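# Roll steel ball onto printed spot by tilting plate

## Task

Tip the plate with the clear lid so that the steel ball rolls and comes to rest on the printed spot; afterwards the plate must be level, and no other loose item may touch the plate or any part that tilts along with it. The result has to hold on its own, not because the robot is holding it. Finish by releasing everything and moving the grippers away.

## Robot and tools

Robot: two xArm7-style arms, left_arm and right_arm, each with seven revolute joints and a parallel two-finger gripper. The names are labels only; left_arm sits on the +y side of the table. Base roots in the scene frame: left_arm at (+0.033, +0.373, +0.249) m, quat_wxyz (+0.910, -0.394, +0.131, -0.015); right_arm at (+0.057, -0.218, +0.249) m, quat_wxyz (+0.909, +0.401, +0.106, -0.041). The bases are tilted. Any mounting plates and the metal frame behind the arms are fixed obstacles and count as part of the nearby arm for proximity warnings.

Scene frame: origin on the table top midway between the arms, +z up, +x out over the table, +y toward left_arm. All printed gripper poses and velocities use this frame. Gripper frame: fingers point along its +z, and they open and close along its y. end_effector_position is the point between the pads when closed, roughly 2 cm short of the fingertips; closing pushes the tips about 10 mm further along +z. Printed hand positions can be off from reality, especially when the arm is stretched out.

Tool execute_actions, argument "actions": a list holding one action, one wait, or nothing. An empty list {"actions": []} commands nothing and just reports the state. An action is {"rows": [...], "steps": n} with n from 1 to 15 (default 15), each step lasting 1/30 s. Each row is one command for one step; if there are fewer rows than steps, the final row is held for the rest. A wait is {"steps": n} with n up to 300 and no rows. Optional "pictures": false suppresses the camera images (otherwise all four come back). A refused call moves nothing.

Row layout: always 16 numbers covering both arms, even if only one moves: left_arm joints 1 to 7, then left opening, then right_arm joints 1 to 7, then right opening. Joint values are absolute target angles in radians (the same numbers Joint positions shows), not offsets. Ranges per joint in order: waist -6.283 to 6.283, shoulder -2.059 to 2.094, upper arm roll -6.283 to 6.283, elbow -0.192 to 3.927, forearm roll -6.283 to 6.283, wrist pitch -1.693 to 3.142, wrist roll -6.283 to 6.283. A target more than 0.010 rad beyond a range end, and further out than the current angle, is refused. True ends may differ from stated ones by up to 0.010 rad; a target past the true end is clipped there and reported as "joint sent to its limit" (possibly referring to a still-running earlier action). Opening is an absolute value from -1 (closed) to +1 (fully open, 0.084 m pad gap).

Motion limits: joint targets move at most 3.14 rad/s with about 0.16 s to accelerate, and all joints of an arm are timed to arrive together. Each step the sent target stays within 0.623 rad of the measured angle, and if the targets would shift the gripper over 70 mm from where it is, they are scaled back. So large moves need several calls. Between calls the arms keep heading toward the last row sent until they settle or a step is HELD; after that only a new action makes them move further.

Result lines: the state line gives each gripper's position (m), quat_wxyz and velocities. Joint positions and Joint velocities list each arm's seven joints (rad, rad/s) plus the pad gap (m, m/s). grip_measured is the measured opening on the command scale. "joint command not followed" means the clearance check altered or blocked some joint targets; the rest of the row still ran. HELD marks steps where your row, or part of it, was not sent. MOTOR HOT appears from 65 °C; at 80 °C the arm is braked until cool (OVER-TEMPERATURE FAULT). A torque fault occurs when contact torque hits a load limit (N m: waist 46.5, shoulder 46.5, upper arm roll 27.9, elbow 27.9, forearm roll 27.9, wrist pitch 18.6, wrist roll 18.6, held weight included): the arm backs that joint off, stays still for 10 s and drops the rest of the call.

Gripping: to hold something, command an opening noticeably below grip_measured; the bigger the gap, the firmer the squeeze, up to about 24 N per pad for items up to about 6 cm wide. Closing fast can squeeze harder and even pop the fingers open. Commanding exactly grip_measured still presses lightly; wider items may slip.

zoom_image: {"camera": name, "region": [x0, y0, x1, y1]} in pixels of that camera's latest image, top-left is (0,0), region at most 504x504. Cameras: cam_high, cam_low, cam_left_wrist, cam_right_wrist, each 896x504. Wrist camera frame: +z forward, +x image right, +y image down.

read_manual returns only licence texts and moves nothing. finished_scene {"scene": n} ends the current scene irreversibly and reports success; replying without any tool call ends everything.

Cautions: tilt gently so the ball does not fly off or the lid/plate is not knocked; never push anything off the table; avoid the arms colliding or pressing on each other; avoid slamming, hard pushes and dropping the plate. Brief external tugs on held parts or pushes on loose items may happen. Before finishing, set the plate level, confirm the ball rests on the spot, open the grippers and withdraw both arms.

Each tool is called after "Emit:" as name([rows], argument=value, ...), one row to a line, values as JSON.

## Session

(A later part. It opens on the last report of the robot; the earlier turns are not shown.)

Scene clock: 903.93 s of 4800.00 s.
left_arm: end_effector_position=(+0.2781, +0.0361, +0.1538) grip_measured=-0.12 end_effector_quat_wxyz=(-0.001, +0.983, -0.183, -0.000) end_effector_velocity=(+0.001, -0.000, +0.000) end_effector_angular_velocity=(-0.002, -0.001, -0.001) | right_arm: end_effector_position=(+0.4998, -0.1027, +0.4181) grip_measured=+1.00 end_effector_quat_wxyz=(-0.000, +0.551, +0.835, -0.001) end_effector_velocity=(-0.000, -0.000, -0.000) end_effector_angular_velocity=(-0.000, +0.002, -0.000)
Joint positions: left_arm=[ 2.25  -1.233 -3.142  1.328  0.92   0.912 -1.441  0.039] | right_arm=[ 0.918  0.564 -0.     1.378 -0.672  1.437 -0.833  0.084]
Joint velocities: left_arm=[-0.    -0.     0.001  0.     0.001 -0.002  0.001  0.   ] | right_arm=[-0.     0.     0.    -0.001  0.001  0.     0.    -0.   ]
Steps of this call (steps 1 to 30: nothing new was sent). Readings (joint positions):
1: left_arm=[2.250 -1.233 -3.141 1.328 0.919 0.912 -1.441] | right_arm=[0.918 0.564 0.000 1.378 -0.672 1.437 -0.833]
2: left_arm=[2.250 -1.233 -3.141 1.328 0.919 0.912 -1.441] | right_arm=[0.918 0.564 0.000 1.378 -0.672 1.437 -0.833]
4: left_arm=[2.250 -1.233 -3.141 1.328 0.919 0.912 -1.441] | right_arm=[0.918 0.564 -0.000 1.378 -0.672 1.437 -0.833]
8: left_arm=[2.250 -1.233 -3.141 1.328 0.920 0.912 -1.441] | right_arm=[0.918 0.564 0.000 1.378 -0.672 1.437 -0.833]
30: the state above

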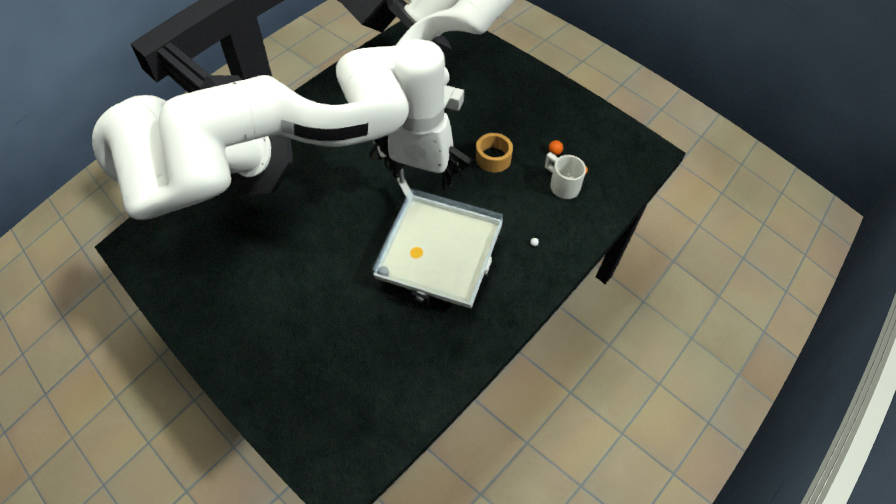

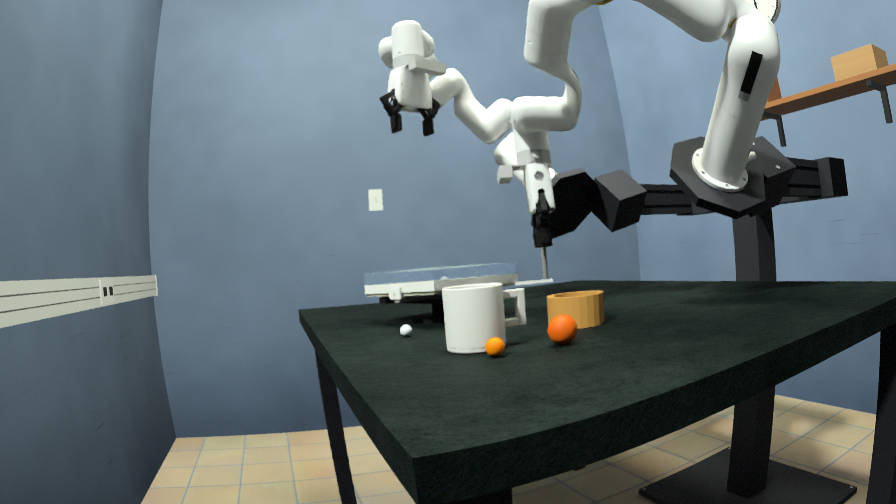

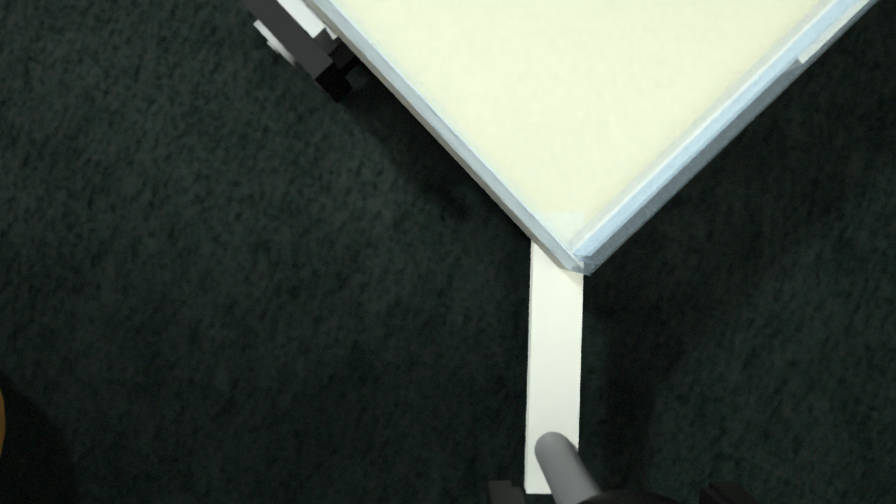

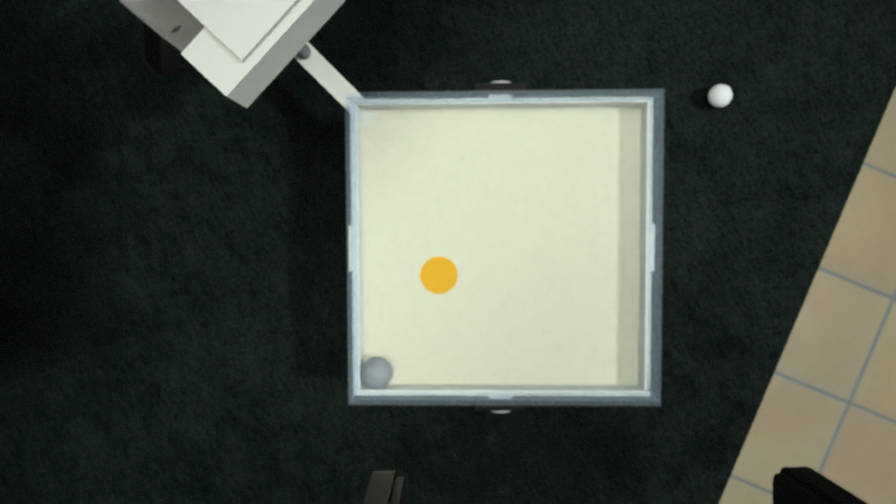

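Emit:
execute_actions([
  {"rows": [[2.2532,-1.2262,-3.1416,1.3202,0.9235,0.9106,-1.4420,-0.5, 0.918,0.564,0,1.378,-0.672,1.437,-0.833,1]], "steps": 15},
], pictures=false)

Emit:
execute_actions([
  {"steps": 30},
])

Emit:
execute_actions([
  {"rows": [[2.2567,-1.2224,-3.1416,1.3129,0.9289,0.9081,-1.4452,-0.5, 0.918,0.564,0,1.378,-0.672,1.437,-0.833,1]], "steps": 15},
], pictures=false)

Emit:
execute_actions([
  {"steps": 15},
])

Emit:
execute_actions([
  {"rows": [[2.2532,-1.2262,-3.1416,1.3202,0.9235,0.9106,-1.4420,-0.5, 0.918,0.564,0,1.378,-0.672,1.437,-0.833,1]], "steps": 15},
])

Emit:
execute_actions([
  {"steps": 30},
])

Scene clock: 1024.43 s of 4800.00 s.
left_arm: end_effector_position=(+0.2790, +0.0372, +0.1549) grip_measured=-0.12 end_effector_quat_wxyz=(+0.001, +0.983, -0.183, +0.000) end_effector_velocity=(+0.001, +0.002, -0.001) end_effector_angular_velocity=(+0.005, -0.001, +0.000) | right_arm: end_effector_position=(+0.4998, -0.1027, +0.4181) grip_measured=+1.00 end_effector_quat_wxyz=(-0.000, +0.551, +0.835, -0.001) end_effector_velocity=(-0.000, +0.000, +0.000) end_effector_angular_velocity=(+0.000, -0.001, +0.001)
Joint positions: left_arm=[ 2.253 -1.226 -3.143  1.321  0.924  0.909 -1.442  0.039] | right_arm=[ 0.918  0.564 -0.     1.378 -0.672  1.437 -0.833  0.084]
Joint velocities: left_arm=[ 0.001  0.001  0.002 -0.002  0.001  0.002 -0.     0.   ] | right_arm=[ 0.     0.     0.001  0.    -0.     0.    -0.     0.   ]
Steps of this call (steps 1 to 90: nothing new was sent; then 117.00 s passed at rest; steps 91 to 105: all 15 steps of this action). Readings (joint positions):
91: left_arm=[2.250 -1.233 -3.142 1.328 0.920 0.912 -1.441] | right_arm=[0.918 0.564 -0.000 1.378 -0.672 1.437 -0.833]
92: left_arm=[2.250 -1.232 -3.142 1.327 0.920 0.911 -1.441] | right_arm=[0.918 0.564 0.000 1.378 -0.672 1.437 -0.833]
94: left_arm=[2.251 -1.230 -3.142 1.325 0.922 0.910 -1.441] | right_arm=[0.918 0.564 0.000 1.378 -0.672 1.437 -0.833]
98: left_arm=[2.252 -1.227 -3.143 1.322 0.923 0.909 -1.442] | right_arm=[0.918 0.564 0.000 1.378 -0.672 1.437 -0.833]
105: the state above

Scene clock: 1025.43 s of 4800.00 s.
left_arm: end_effector_position=(+0.2790, +0.0378, +0.1544) grip_measured=-0.12 end_effector_quat_wxyz=(+0.000, +0.983, -0.183, +0.000) end_effector_velocity=(-0.000, +0.000, -0.000) end_effector_angular_velocity=(+0.001, +0.002, +0.002) | right_arm: end_effector_position=(+0.4998, -0.1027, +0.4181) grip_measured=+1.00 end_effector_quat_wxyz=(-0.000, +0.551, +0.835, -0.001) end_effector_velocity=(-0.001, +0.000, +0.000) end_effector_angular_velocity=(+0.001, +0.001, +0.001)
Joint positions: left_arm=[ 2.253 -1.226 -3.142  1.321  0.924  0.91  -1.442  0.039] | right_arm=[ 0.918  0.564 -0.     1.378 -0.672  1.437 -0.833  0.084]
Joint velocities: left_arm=[ 0.001  0.     0.001 -0.    -0.002 -0.001 -0.     0.   ] | right_arm=[ 0.001 -0.     0.    -0.     0.002  0.    -0.     0.   ]
Steps of this call (steps 1 to 15: the robot went on to your last target; steps 16 to 30: nothing new was sent). Readings (joint positions):
1: left_arm=[2.253 -1.226 -3.143 1.321 0.924 0.909 -1.442] | right_arm=[0.918 0.564 -0.000 1.378 -0.672 1.437 -0.833]
2: left_arm=[2.253 -1.226 -3.143 1.321 0.924 0.909 -1.442] | right_arm=[0.918 0.564 -0.000 1.378 -0.672 1.437 -0.833]
4: left_arm=[2.253 -1.226 -3.142 1.321 0.924 0.910 -1.442] | right_arm=[0.918 0.564 0.000 1.378 -0.672 1.437 -0.833]
8: left_arm=[2.253 -1.226 -3.142 1.321 0.924 0.910 -1.442] | right_arm=[0.918 0.564 0.000 1.378 -0.672 1.437 -0.833]
30: the state above
All arms were judged still, so your last target was given up. Only a new action makes them travel on or press farther. Fingers that are still opening or closing keep moving.

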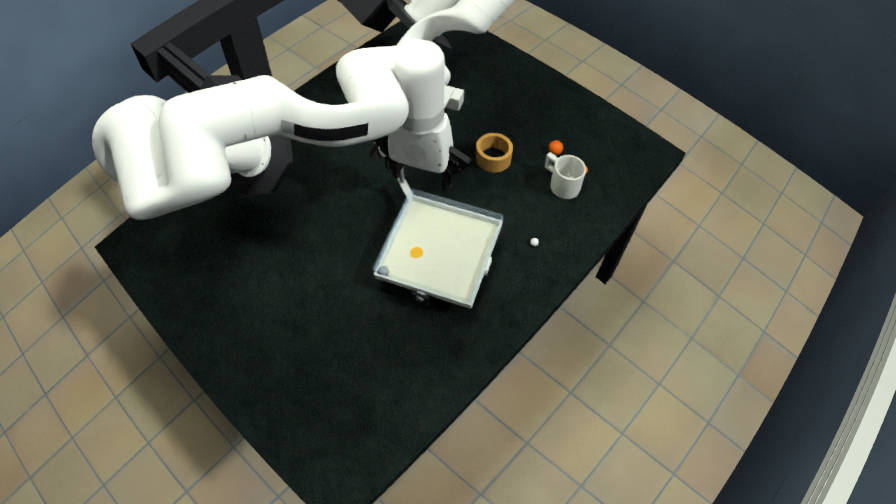

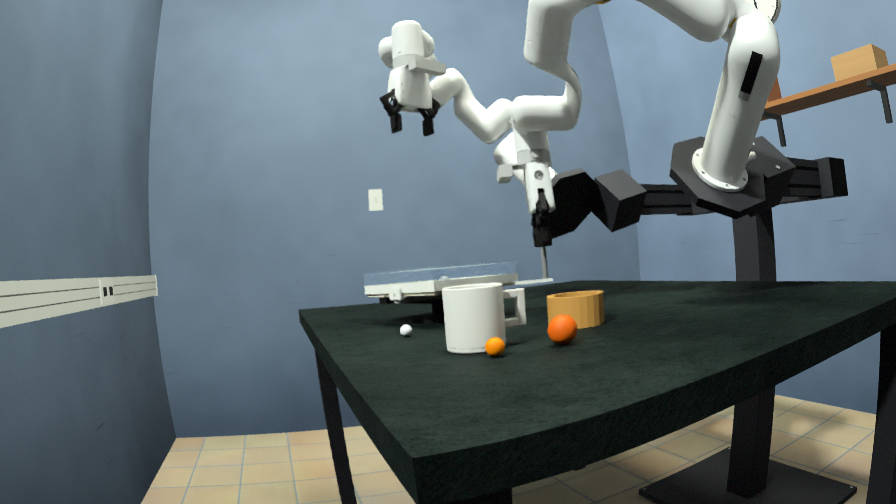

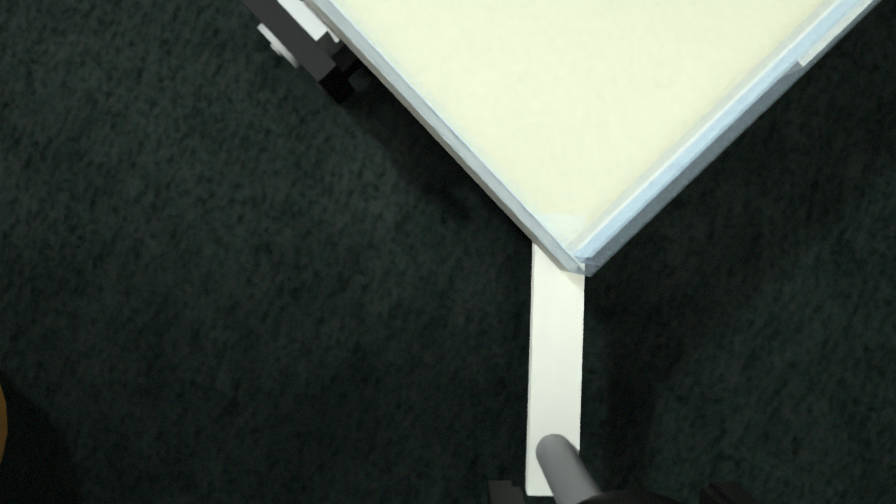

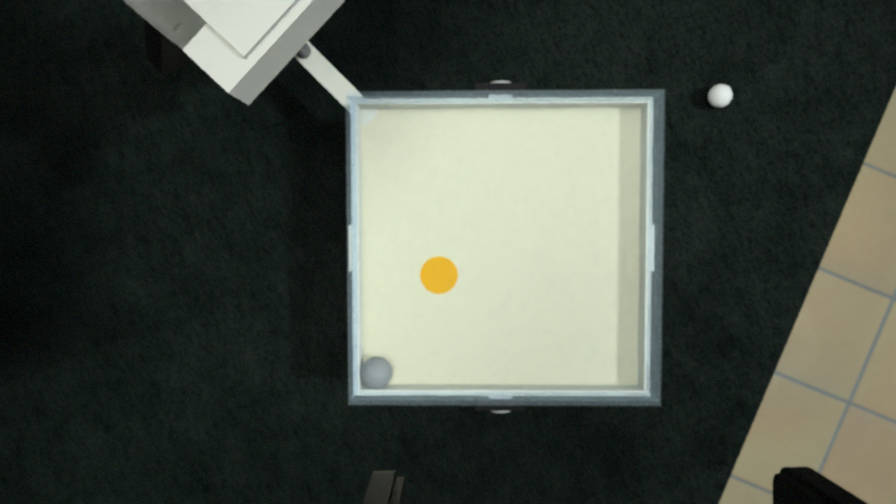

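Scene clock: 1025.93 s of 4800.00 s.
left_arm: end_effector_position=(+0.2791, +0.0391, +0.1538) grip_measured=-0.12 end_effector_quat_wxyz=(+0.001, +0.983, -0.183, +0.000) end_effector_velocity=(+0.000, +0.002, -0.002) end_effector_angular_velocity=(+0.004, -0.000, -0.000) | right_arm: end_effector_position=(+0.4998, -0.1027, +0.4181) grip_measured=+1.00 end_effector_quat_wxyz=(-0.000, +0.551, +0.835, -0.001) end_effector_velocity=(-0.000, -0.000, -0.000) end_effector_angular_velocity=(-0.001, +0.001, -0.001)
Joint positions: left_arm=[ 2.256 -1.222 -3.142  1.314  0.929  0.907 -1.445  0.039] | right_arm=[ 0.918  0.564  0.     1.378 -0.672  1.437 -0.833  0.084]
Joint velocities: left_arm=[ 0.001 -0.     0.002 -0.003  0.001 -0.    -0.     0.   ] | right_arm=[ 0.     0.    -0.    -0.     0.    -0.     0.001  0.   ]
Steps of this call (steps 1 to 15: all 15 steps of this action). Readings (joint positions):
1: left_arm=[2.253 -1.226 -3.142 1.321 0.924 0.910 -1.442] | right_arm=[0.918 0.564 0.000 1.378 -0.672 1.437 -0.833]
2: left_arm=[2.253 -1.226 -3.142 1.320 0.924 0.910 -1.442] | right_arm=[0.918 0.564 0.000 1.378 -0.672 1.437 -0.833]
4: left_arm=[2.255 -1.224 -3.142 1.318 0.926 0.908 -1.444] | right_arm=[0.918 0.564 -0.000 1.378 -0.672 1.437 -0.833]
8: left_arm=[2.256 -1.222 -3.143 1.315 0.929 0.907 -1.445] | right_arm=[0.918 0.564 -0.000 1.378 -0.672 1.437 -0.833]
15: the state above

Scene clock: 1026.43 s of 4800.00 s.
left_arm: end_effector_position=(+0.2790, +0.0398, +0.1532) grip_measured=-0.12 end_effector_quat_wxyz=(+0.000, +0.983, -0.183, -0.000) end_effector_velocity=(-0.001, -0.000, +0.000) end_effector_angular_velocity=(-0.000, +0.001, -0.001) | right_arm: end_effector_position=(+0.4998, -0.1027, +0.4181) grip_measured=+1.00 end_effector_quat_wxyz=(-0.000, +0.551, +0.835, -0.001) end_effector_velocity=(-0.000, -0.000, -0.001) end_effector_angular_velocity=(-0.001, +0.001, +0.000)
Joint positions: left_arm=[ 2.257 -1.222 -3.142  1.313  0.929  0.908 -1.445  0.039] | right_arm=[ 0.918  0.564  0.     1.378 -0.672  1.437 -0.833  0.084]
Joint velocities: left_arm=[ 0.    -0.    -0.001 -0.001 -0.001  0.    -0.     0.   ] | right_arm=[-0.    -0.    -0.    -0.002  0.     0.     0.     0.   ]
Steps of this call (steps 1 to 15: the robot went on to your last target). Readings (joint positions):
1: left_arm=[2.256 -1.222 -3.142 1.314 0.929 0.907 -1.445] | right_arm=[0.918 0.564 -0.000 1.378 -0.672 1.437 -0.833]
2: left_arm=[2.256 -1.222 -3.142 1.314 0.929 0.907 -1.445] | right_arm=[0.918 0.564 0.000 1.378 -0.672 1.437 -0.833]
4: left_arm=[2.257 -1.222 -3.142 1.314 0.929 0.907 -1.445] | right_arm=[0.918 0.564 0.000 1.378 -0.672 1.437 -0.833]
8: left_arm=[2.257 -1.222 -3.142 1.314 0.929 0.907 -1.445] | right_arm=[0.918 0.564 0.000 1.378 -0.672 1.437 -0.833]
15: the state above
All arms were judged still, so your last target was given up. Only a new action makes them travel on or press farther. Fingers that are still opening or closing keep moving.

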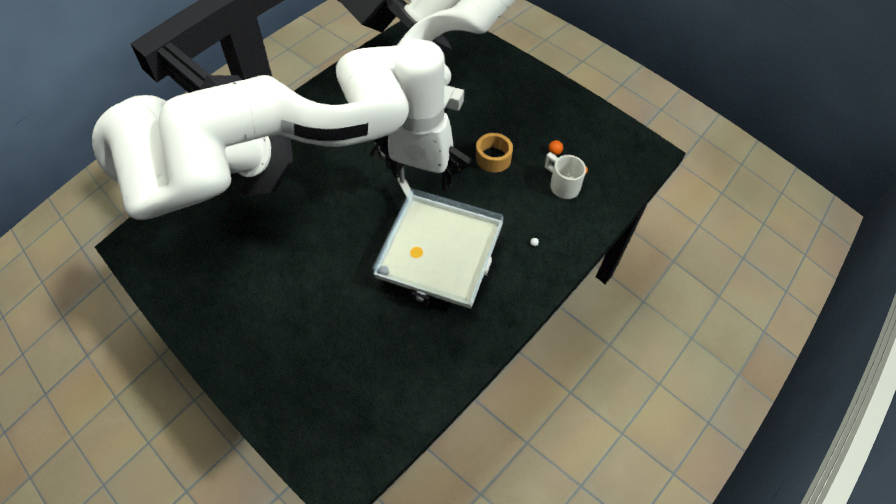

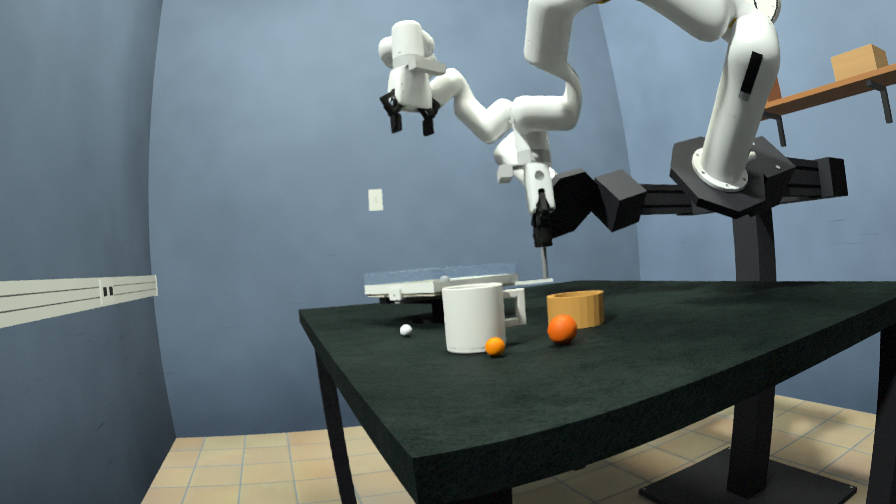

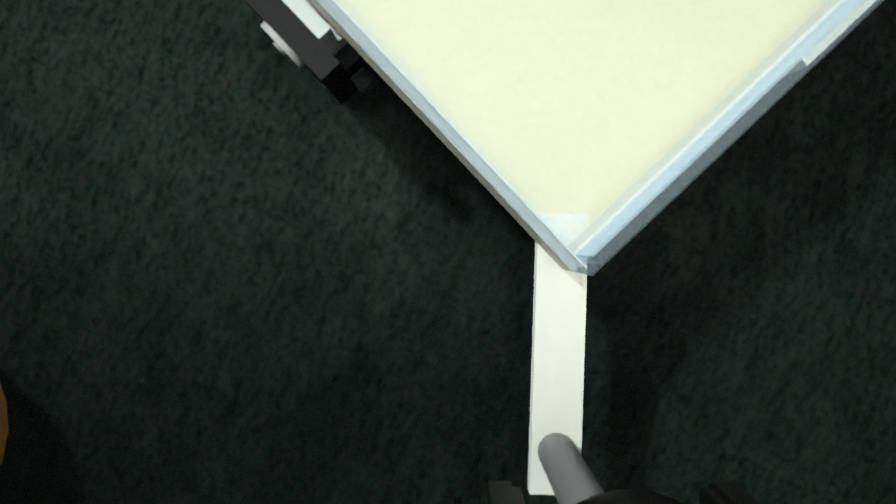

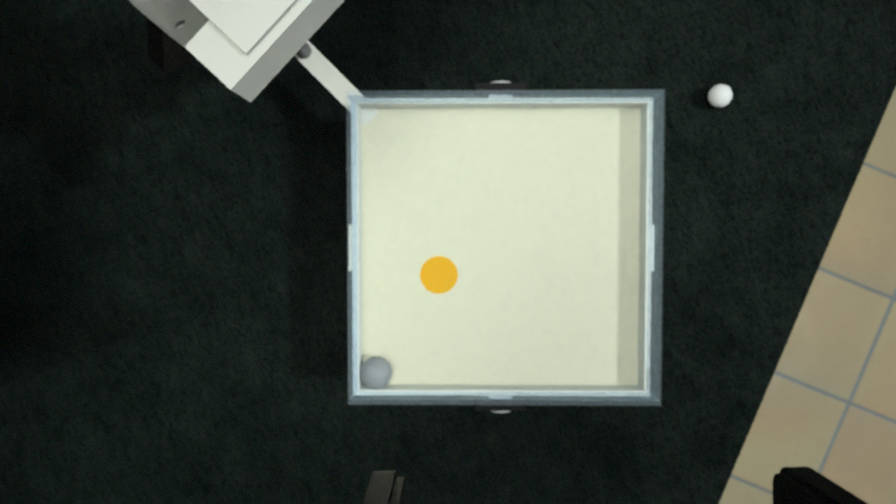

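Scene clock: 1026.93 s of 4800.00 s.
left_arm: end_effector_position=(+0.2789, +0.0389, +0.1534) grip_measured=-0.12 end_effector_quat_wxyz=(-0.001, +0.983, -0.183, -0.000) end_effector_velocity=(-0.000, -0.002, +0.002) end_effector_angular_velocity=(-0.006, -0.002, -0.002) | right_arm: end_effector_position=(+0.4998, -0.1027, +0.4181) grip_measured=+1.00 end_effector_quat_wxyz=(-0.000, +0.551, +0.835, -0.001) end_effector_velocity=(+0.000, +0.000, +0.001) end_effector_angular_velocity=(+0.001, -0.001, +0.000)
Joint positions: left_arm=[ 2.253 -1.226 -3.141  1.319  0.923  0.911 -1.442  0.039] | right_arm=[ 0.918  0.564 -0.     1.378 -0.672  1.437 -0.833  0.084]
Joint velocities: left_arm=[-0.001  0.    -0.002  0.002  0.002 -0.002  0.    -0.   ] | right_arm=[ 0.    -0.     0.001  0.001 -0.001 -0.     0.     0.   ]
Steps of this call (steps 1 to 15: all 15 steps of this action). Readings (joint positions):
1: left_arm=[2.257 -1.222 -3.142 1.313 0.929 0.908 -1.445] | right_arm=[0.918 0.564 0.000 1.378 -0.672 1.437 -0.833]
2: left_arm=[2.256 -1.223 -3.142 1.314 0.928 0.908 -1.445] | right_arm=[0.918 0.564 -0.000 1.378 -0.672 1.437 -0.833]
4: left_arm=[2.255 -1.224 -3.141 1.316 0.926 0.910 -1.444] | right_arm=[0.918 0.564 0.000 1.378 -0.672 1.437 -0.833]
8: left_arm=[2.254 -1.226 -3.141 1.318 0.924 0.911 -1.442] | right_arm=[0.918 0.564 -0.000 1.378 -0.672 1.437 -0.833]
15: the state above

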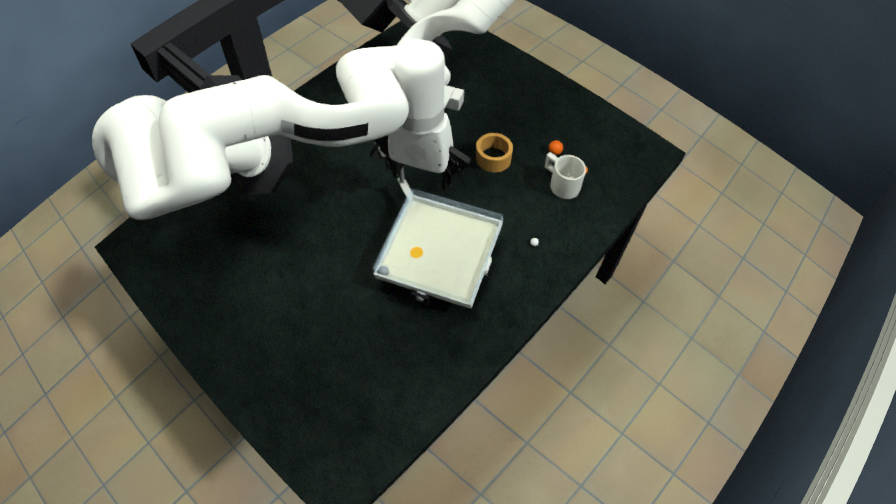

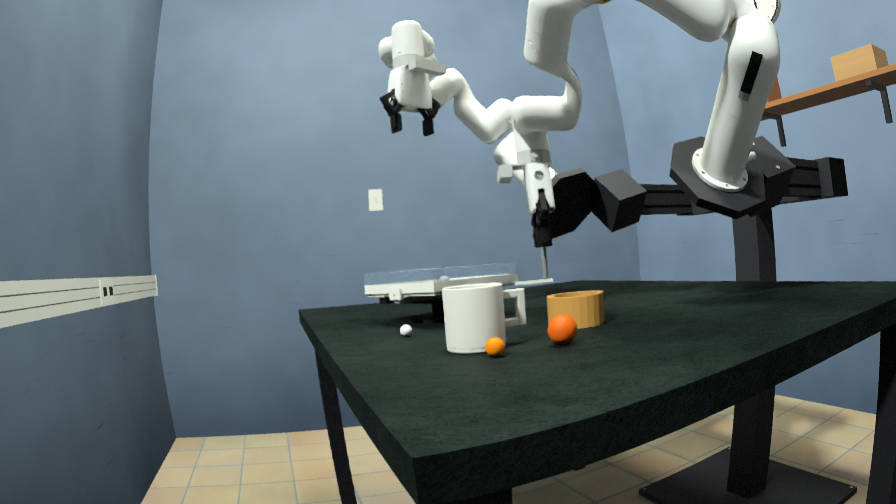

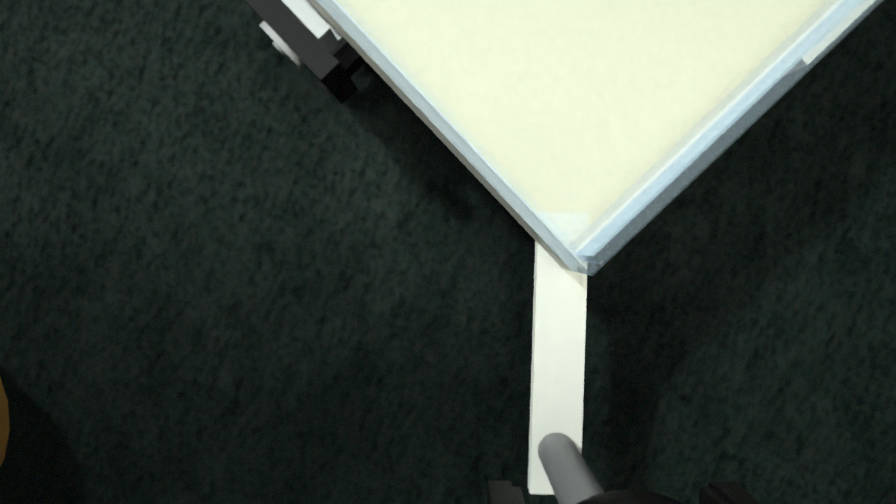

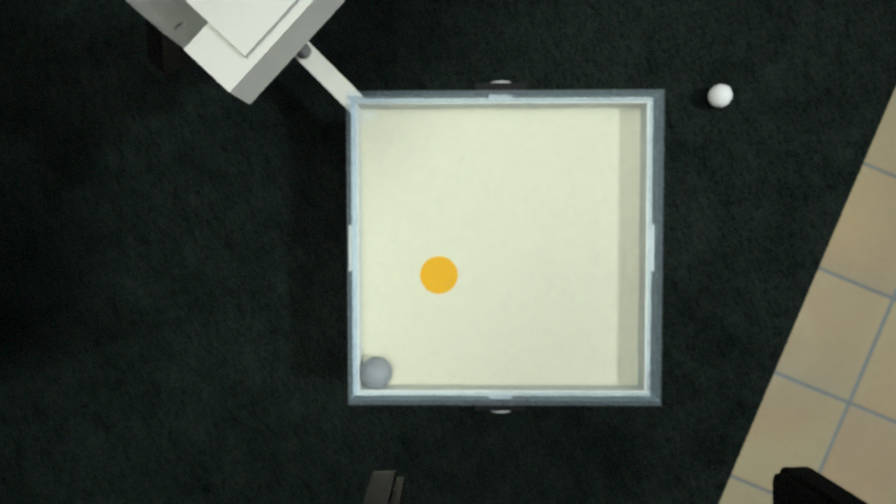

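Scene clock: 1027.93 s of 4800.00 s.
left_arm: end_effector_position=(+0.2789, +0.0383, +0.1539) grip_measured=-0.12 end_effector_quat_wxyz=(-0.001, +0.983, -0.183, -0.000) end_effector_velocity=(+0.000, -0.000, +0.000) end_effector_angular_velocity=(-0.002, -0.001, -0.001) | right_arm: end_effector_position=(+0.4998, -0.1027, +0.4181) grip_measured=+1.00 end_effector_quat_wxyz=(-0.000, +0.551, +0.835, -0.001) end_effector_velocity=(-0.000, +0.000, +0.000) end_effector_angular_velocity=(+0.002, +0.002, -0.001)
Joint positions: left_arm=[ 2.253 -1.226 -3.142  1.32   0.923  0.911 -1.442  0.039] | right_arm=[ 0.918  0.564 -0.     1.378 -0.672  1.437 -0.833  0.084]
Joint velocities: left_arm=[-0.     0.     0.     0.     0.002 -0.001  0.001 -0.   ] | right_arm=[-0.001 -0.     0.     0.     0.002 -0.     0.     0.   ]
Steps of this call (steps 1 to 15: the robot went on to your last target; steps 16 to 30: nothing new was sent). Readings (joint positions):
1: left_arm=[2.253 -1.226 -3.141 1.319 0.923 0.911 -1.442] | right_arm=[0.918 0.564 -0.000 1.378 -0.672 1.437 -0.833]
2: left_arm=[2.253 -1.226 -3.141 1.319 0.923 0.911 -1.442] | right_arm=[0.918 0.564 -0.000 1.378 -0.672 1.437 -0.833]
4: left_arm=[2.253 -1.226 -3.141 1.320 0.923 0.911 -1.442] | right_arm=[0.918 0.564 -0.000 1.378 -0.672 1.437 -0.833]
8: left_arm=[2.253 -1.226 -3.141 1.320 0.923 0.911 -1.442] | right_arm=[0.918 0.564 -0.000 1.378 -0.672 1.437 -0.833]
30: the state above
All arms were judged still, so your last target was given up. Only a new action makes them travel on or press farther. Fingers that are still opening or closing keep moving.

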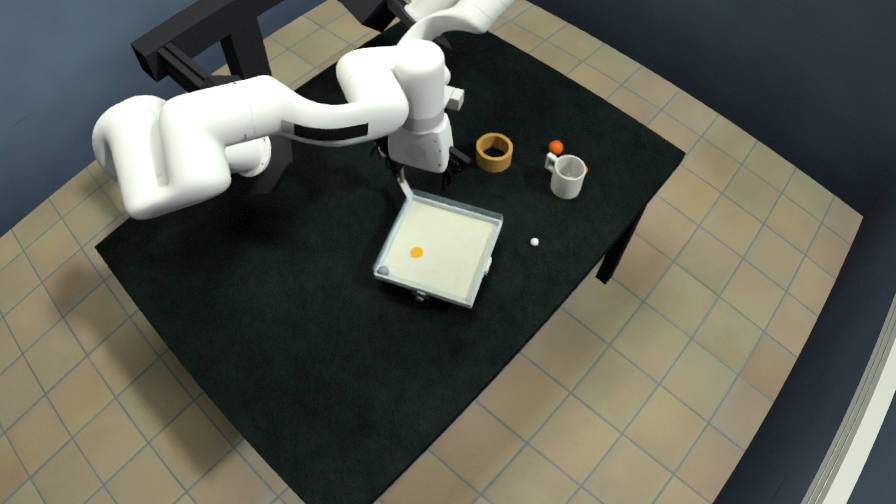

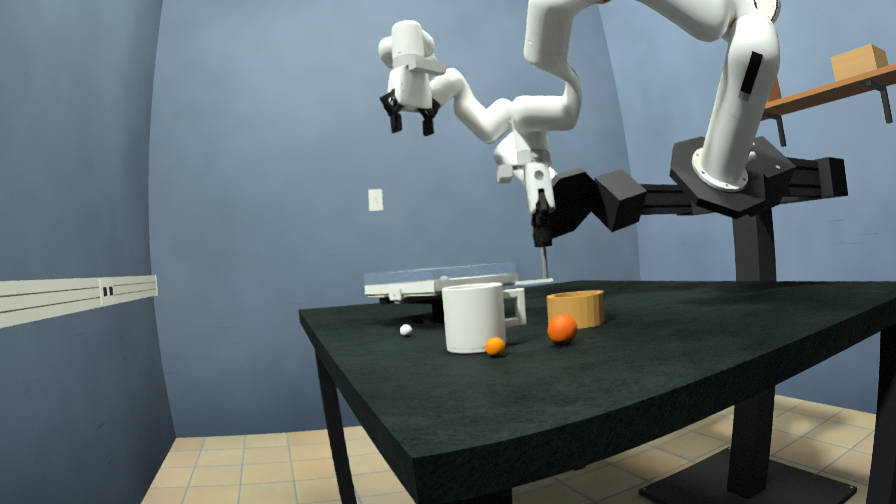

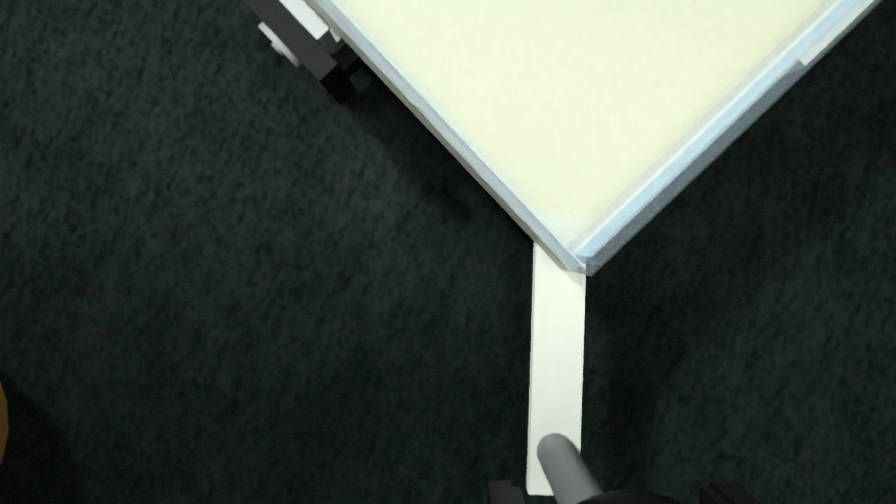

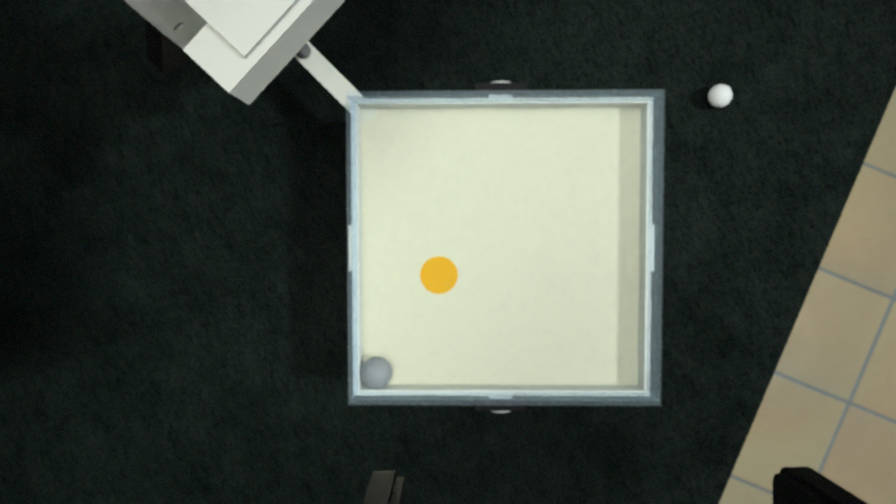

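Emit:
execute_actions(actions=[])

Scene clock: 1061.57 s of 4800.00 s.
left_arm: end_effector_position=(+0.2790, +0.0382, +0.1540) grip_measured=-0.12 end_effector_quat_wxyz=(-0.000, +0.983, -0.183, -0.000) end_effector_velocity=(+0.001, +0.000, -0.000) end_effector_angular_velocity=(+0.001, -0.001, +0.000) | right_arm: end_effector_position=(+0.4998, -0.1027, +0.4181) grip_measured=+1.00 end_effector_quat_wxyz=(-0.000, +0.551, +0.835, -0.001) end_effector_velocity=(+0.000, -0.000, -0.000) end_effector_angular_velocity=(-0.001, -0.000, -0.000)
Joint positions: left_arm=[ 2.253 -1.226 -3.142  1.32   0.923  0.911 -1.442  0.039] | right_arm=[ 0.918  0.564  0.     1.378 -0.672  1.437 -0.833  0.084]
Joint velocities: left_arm=[ 0.     0.     0.001 -0.     0.002  0.001 -0.    -0.   ] | right_arm=[ 0.    -0.    -0.001 -0.    -0.001  0.001  0.     0.   ]
Steps of this call (steps 1 to 90: nothing new was sent; then 30.63 s passed at rest). Readings (joint positions):
1: left_arm=[2.253 -1.226 -3.142 1.320 0.923 0.911 -1.442] | right_arm=[0.918 0.564 -0.000 1.378 -0.672 1.437 -0.833]
2: left_arm=[2.253 -1.226 -3.142 1.320 0.923 0.911 -1.442] | right_arm=[0.918 0.564 -0.000 1.378 -0.672 1.437 -0.833]
4: left_arm=[2.253 -1.226 -3.142 1.320 0.923 0.911 -1.442] | right_arm=[0.918 0.564 0.000 1.378 -0.672 1.437 -0.833]
8: left_arm=[2.253 -1.226 -3.142 1.320 0.923 0.911 -1.442] | right_arm=[0.918 0.564 -0.000 1.378 -0.672 1.437 -0.833]
90: the state above

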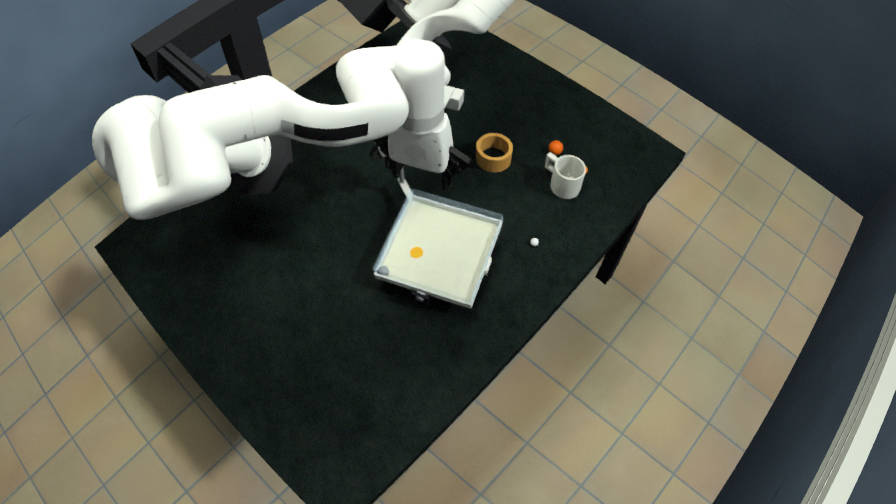

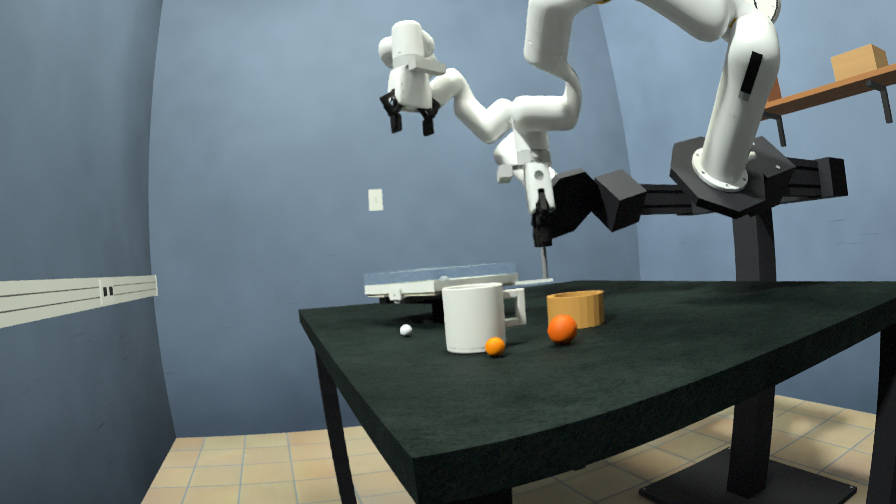

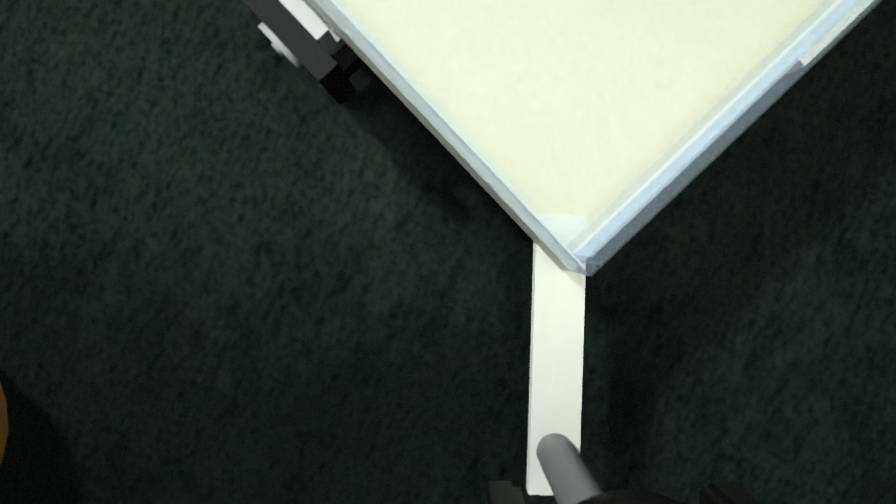

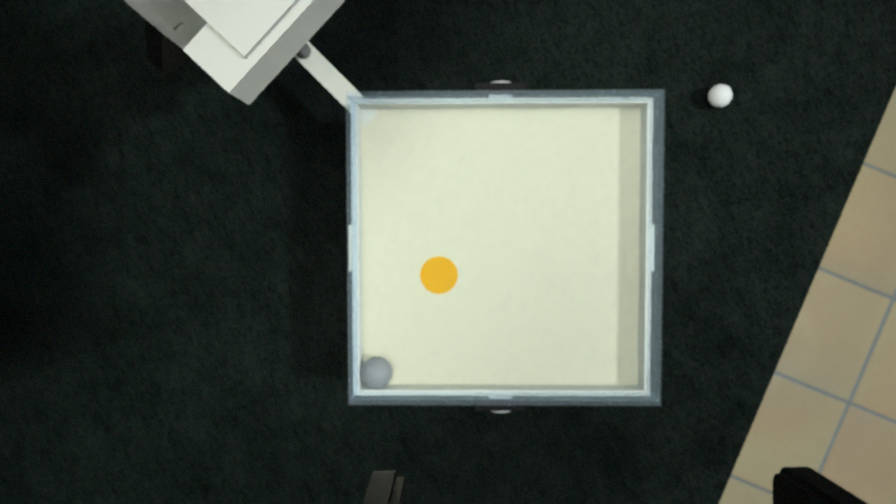

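Emit:
execute_actions([
  {"rows":[[2.2625,-1.2106,-3.1416,1.2987,0.9357,0.9061,-1.4470,-0.5,0.918,0.564,0,1.378,-0.672,1.437,-0.833,1]],"steps":15},
], pictures=false)

Emit:
execute_actions([
  {"rows":[[2.2625,-1.2106,-3.1416,1.2987,0.9357,0.9061,-1.4470,-0.5,0.918,0.564,0,1.378,-0.672,1.437,-0.833,1]],"steps":10},
], pictures=true)

Emit:
execute_actions([
  {"rows":[[2.2532,-1.2262,-3.1416,1.3202,0.9235,0.9106,-1.4420,-0.5,0.918,0.564,0,1.378,-0.672,1.437,-0.833,1]],"steps":15},
], pictures=false)

Scene clock: 1085.97 s of 4800.00 s.
left_arm: end_effector_position=(+0.2803, +0.0434, +0.1535) grip_measured=-0.12 end_effector_quat_wxyz=(+0.000, +0.983, -0.183, -0.000) end_effector_velocity=(+0.000, +0.003, -0.002) end_effector_angular_velocity=(+0.008, -0.001, -0.001) | right_arm: end_effector_position=(+0.4998, -0.1027, +0.4181) grip_measured=+1.00 end_effector_quat_wxyz=(-0.000, +0.551, +0.835, -0.001) end_effector_velocity=(-0.000, -0.000, -0.000) end_effector_angular_velocity=(-0.000, +0.001, -0.000)
Joint positions: left_arm=[ 2.262 -1.211 -3.142  1.3    0.936  0.905 -1.447  0.039] | right_arm=[ 0.918  0.564  0.     1.378 -0.672  1.437 -0.833  0.084]
Joint velocities: left_arm=[ 0.001  0.002  0.002 -0.006  0.001  0.004  0.     0.   ] | right_arm=[ 0.    -0.    -0.001 -0.001  0.001 -0.    -0.     0.   ]
Steps of this call (steps 1 to 90: nothing new was sent; then 20.90 s passed at rest; steps 91 to 105: all 15 steps of this action). Readings (joint positions):
91: left_arm=[2.253 -1.226 -3.142 1.320 0.924 0.911 -1.442] | right_arm=[0.918 0.564 -0.000 1.378 -0.672 1.437 -0.833]
92: left_arm=[2.254 -1.225 -3.142 1.318 0.925 0.910 -1.443] | right_arm=[0.918 0.564 -0.000 1.378 -0.672 1.437 -0.833]
94: left_arm=[2.257 -1.219 -3.143 1.312 0.930 0.906 -1.444] | right_arm=[0.918 0.564 0.000 1.378 -0.672 1.437 -0.833]
98: left_arm=[2.261 -1.212 -3.144 1.304 0.934 0.904 -1.446] | right_arm=[0.918 0.564 -0.000 1.378 -0.672 1.437 -0.833]
105: the state above

Scene clock: 1086.30 s of 4800.00 s.
left_arm: end_effector_position=(+0.2803, +0.0439, +0.1532) grip_measured=-0.12 end_effector_quat_wxyz=(-0.000, +0.983, -0.183, -0.000) end_effector_velocity=(-0.000, -0.001, +0.001) end_effector_angular_velocity=(-0.002, +0.001, -0.001) | right_arm: end_effector_position=(+0.4998, -0.1027, +0.4181) grip_measured=+1.00 end_effector_quat_wxyz=(-0.000, +0.551, +0.835, -0.001) end_effector_velocity=(+0.001, -0.000, -0.000) end_effector_angular_velocity=(-0.001, -0.000, -0.002)
Joint positions: left_arm=[ 2.262 -1.211 -3.142  1.299  0.936  0.906 -1.447  0.039] | right_arm=[ 0.918  0.564  0.     1.378 -0.672  1.437 -0.833  0.084]
Joint velocities: left_arm=[ 0.     0.    -0.001  0.    -0.    -0.     0.001  0.   ] | right_arm=[-0.001  0.    -0.001 -0.    -0.001 -0.001  0.001  0.   ]
Steps of this call (steps 1 to 10: all 10 steps of this action). Readings (joint positions):
1: left_arm=[2.262 -1.211 -3.142 1.299 0.936 0.905 -1.447] | right_arm=[0.918 0.564 -0.000 1.378 -0.672 1.437 -0.833]
2: left_arm=[2.262 -1.211 -3.142 1.299 0.936 0.906 -1.447] | right_arm=[0.918 0.564 0.000 1.378 -0.672 1.437 -0.833]
4: left_arm=[2.262 -1.211 -3.142 1.299 0.936 0.906 -1.447] | right_arm=[0.918 0.564 0.000 1.378 -0.672 1.437 -0.833]
8: left_arm=[2.262 -1.211 -3.142 1.299 0.936 0.906 -1.447] | right_arm=[0.918 0.564 -0.000 1.378 -0.672 1.437 -0.833]
10: the state above

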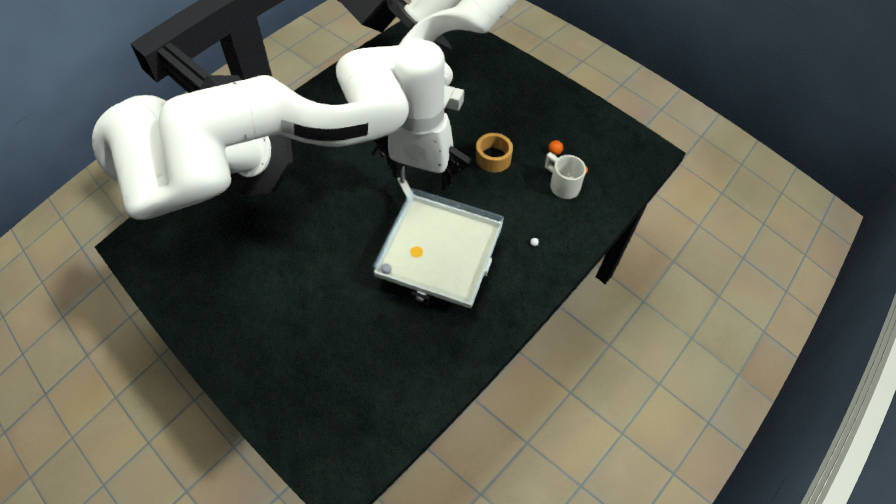

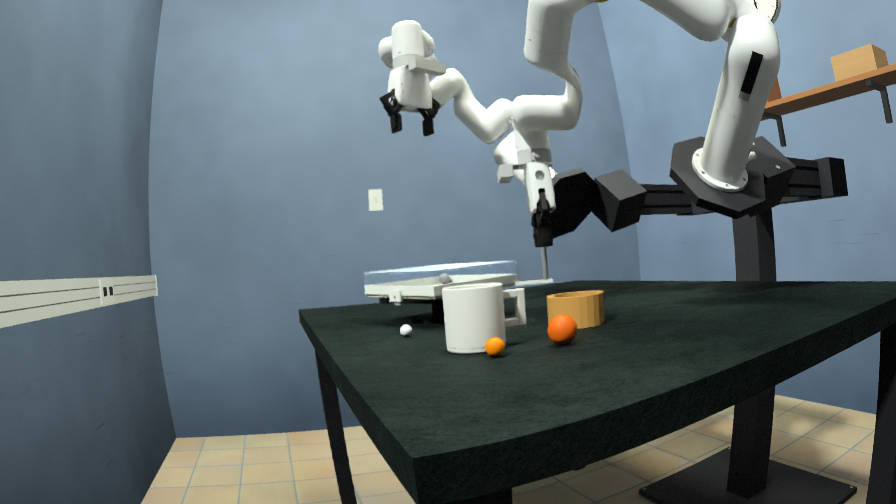

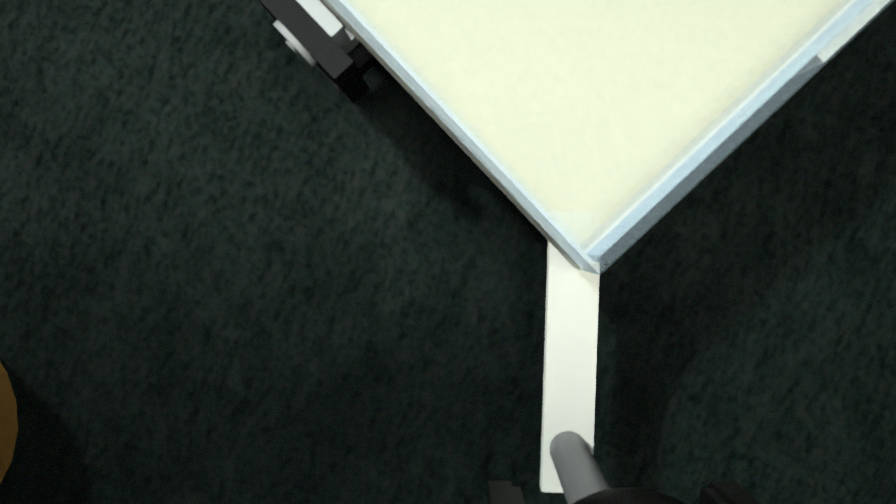

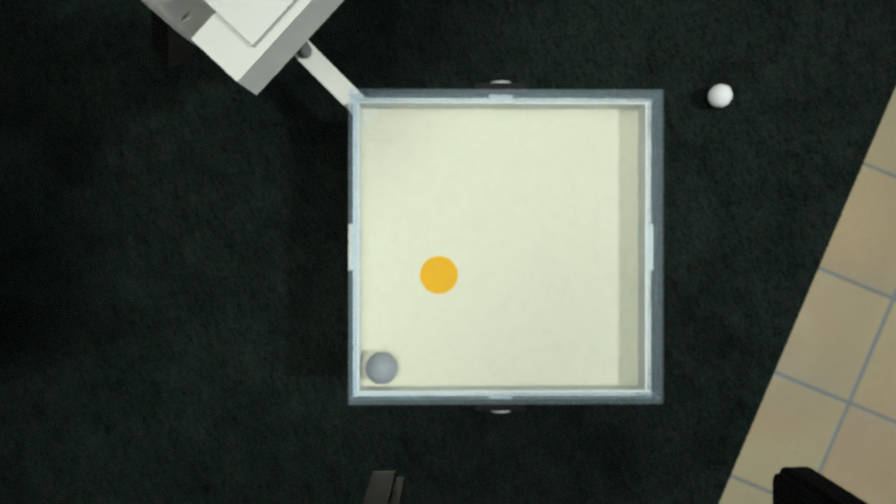

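Scene clock: 1086.80 s of 4800.00 s.
left_arm: end_effector_position=(+0.2787, +0.0402, +0.1525) grip_measured=-0.12 end_effector_quat_wxyz=(-0.003, +0.983, -0.183, -0.001) end_effector_velocity=(-0.003, -0.009, +0.005) end_effector_angular_velocity=(-0.022, +0.002, -0.007) | right_arm: end_effector_position=(+0.4998, -0.1027, +0.4181) grip_measured=+1.00 end_effector_quat_wxyz=(-0.000, +0.551, +0.835, -0.001) end_effector_velocity=(+0.000, -0.000, -0.000) end_effector_angular_velocity=(-0.001, +0.000, -0.000)
Joint positions: left_arm=[ 2.254 -1.226 -3.14   1.318  0.923  0.913 -1.442  0.039] | right_arm=[ 0.918  0.564  0.     1.378 -0.672  1.437 -0.833  0.084]
Joint velocities: left_arm=[-0.003 -0.003 -0.009  0.008  0.001 -0.012  0.003 -0.   ] | right_arm=[-0.    -0.    -0.001 -0.    -0.     0.     0.    -0.   ]
Steps of this call (steps 1 to 15: all 15 steps of this action). Readings (joint positions):
1: left_arm=[2.262 -1.211 -3.142 1.299 0.936 0.906 -1.447] | right_arm=[0.918 0.564 -0.000 1.378 -0.672 1.437 -0.833]
2: left_arm=[2.262 -1.212 -3.142 1.301 0.934 0.907 -1.446] | right_arm=[0.918 0.564 -0.000 1.378 -0.672 1.437 -0.833]
4: left_arm=[2.258 -1.218 -3.140 1.307 0.929 0.910 -1.445] | right_arm=[0.918 0.564 -0.000 1.378 -0.672 1.437 -0.833]
8: left_arm=[2.255 -1.225 -3.139 1.314 0.925 0.913 -1.443] | right_arm=[0.918 0.564 -0.000 1.378 -0.672 1.437 -0.833]
15: the state above


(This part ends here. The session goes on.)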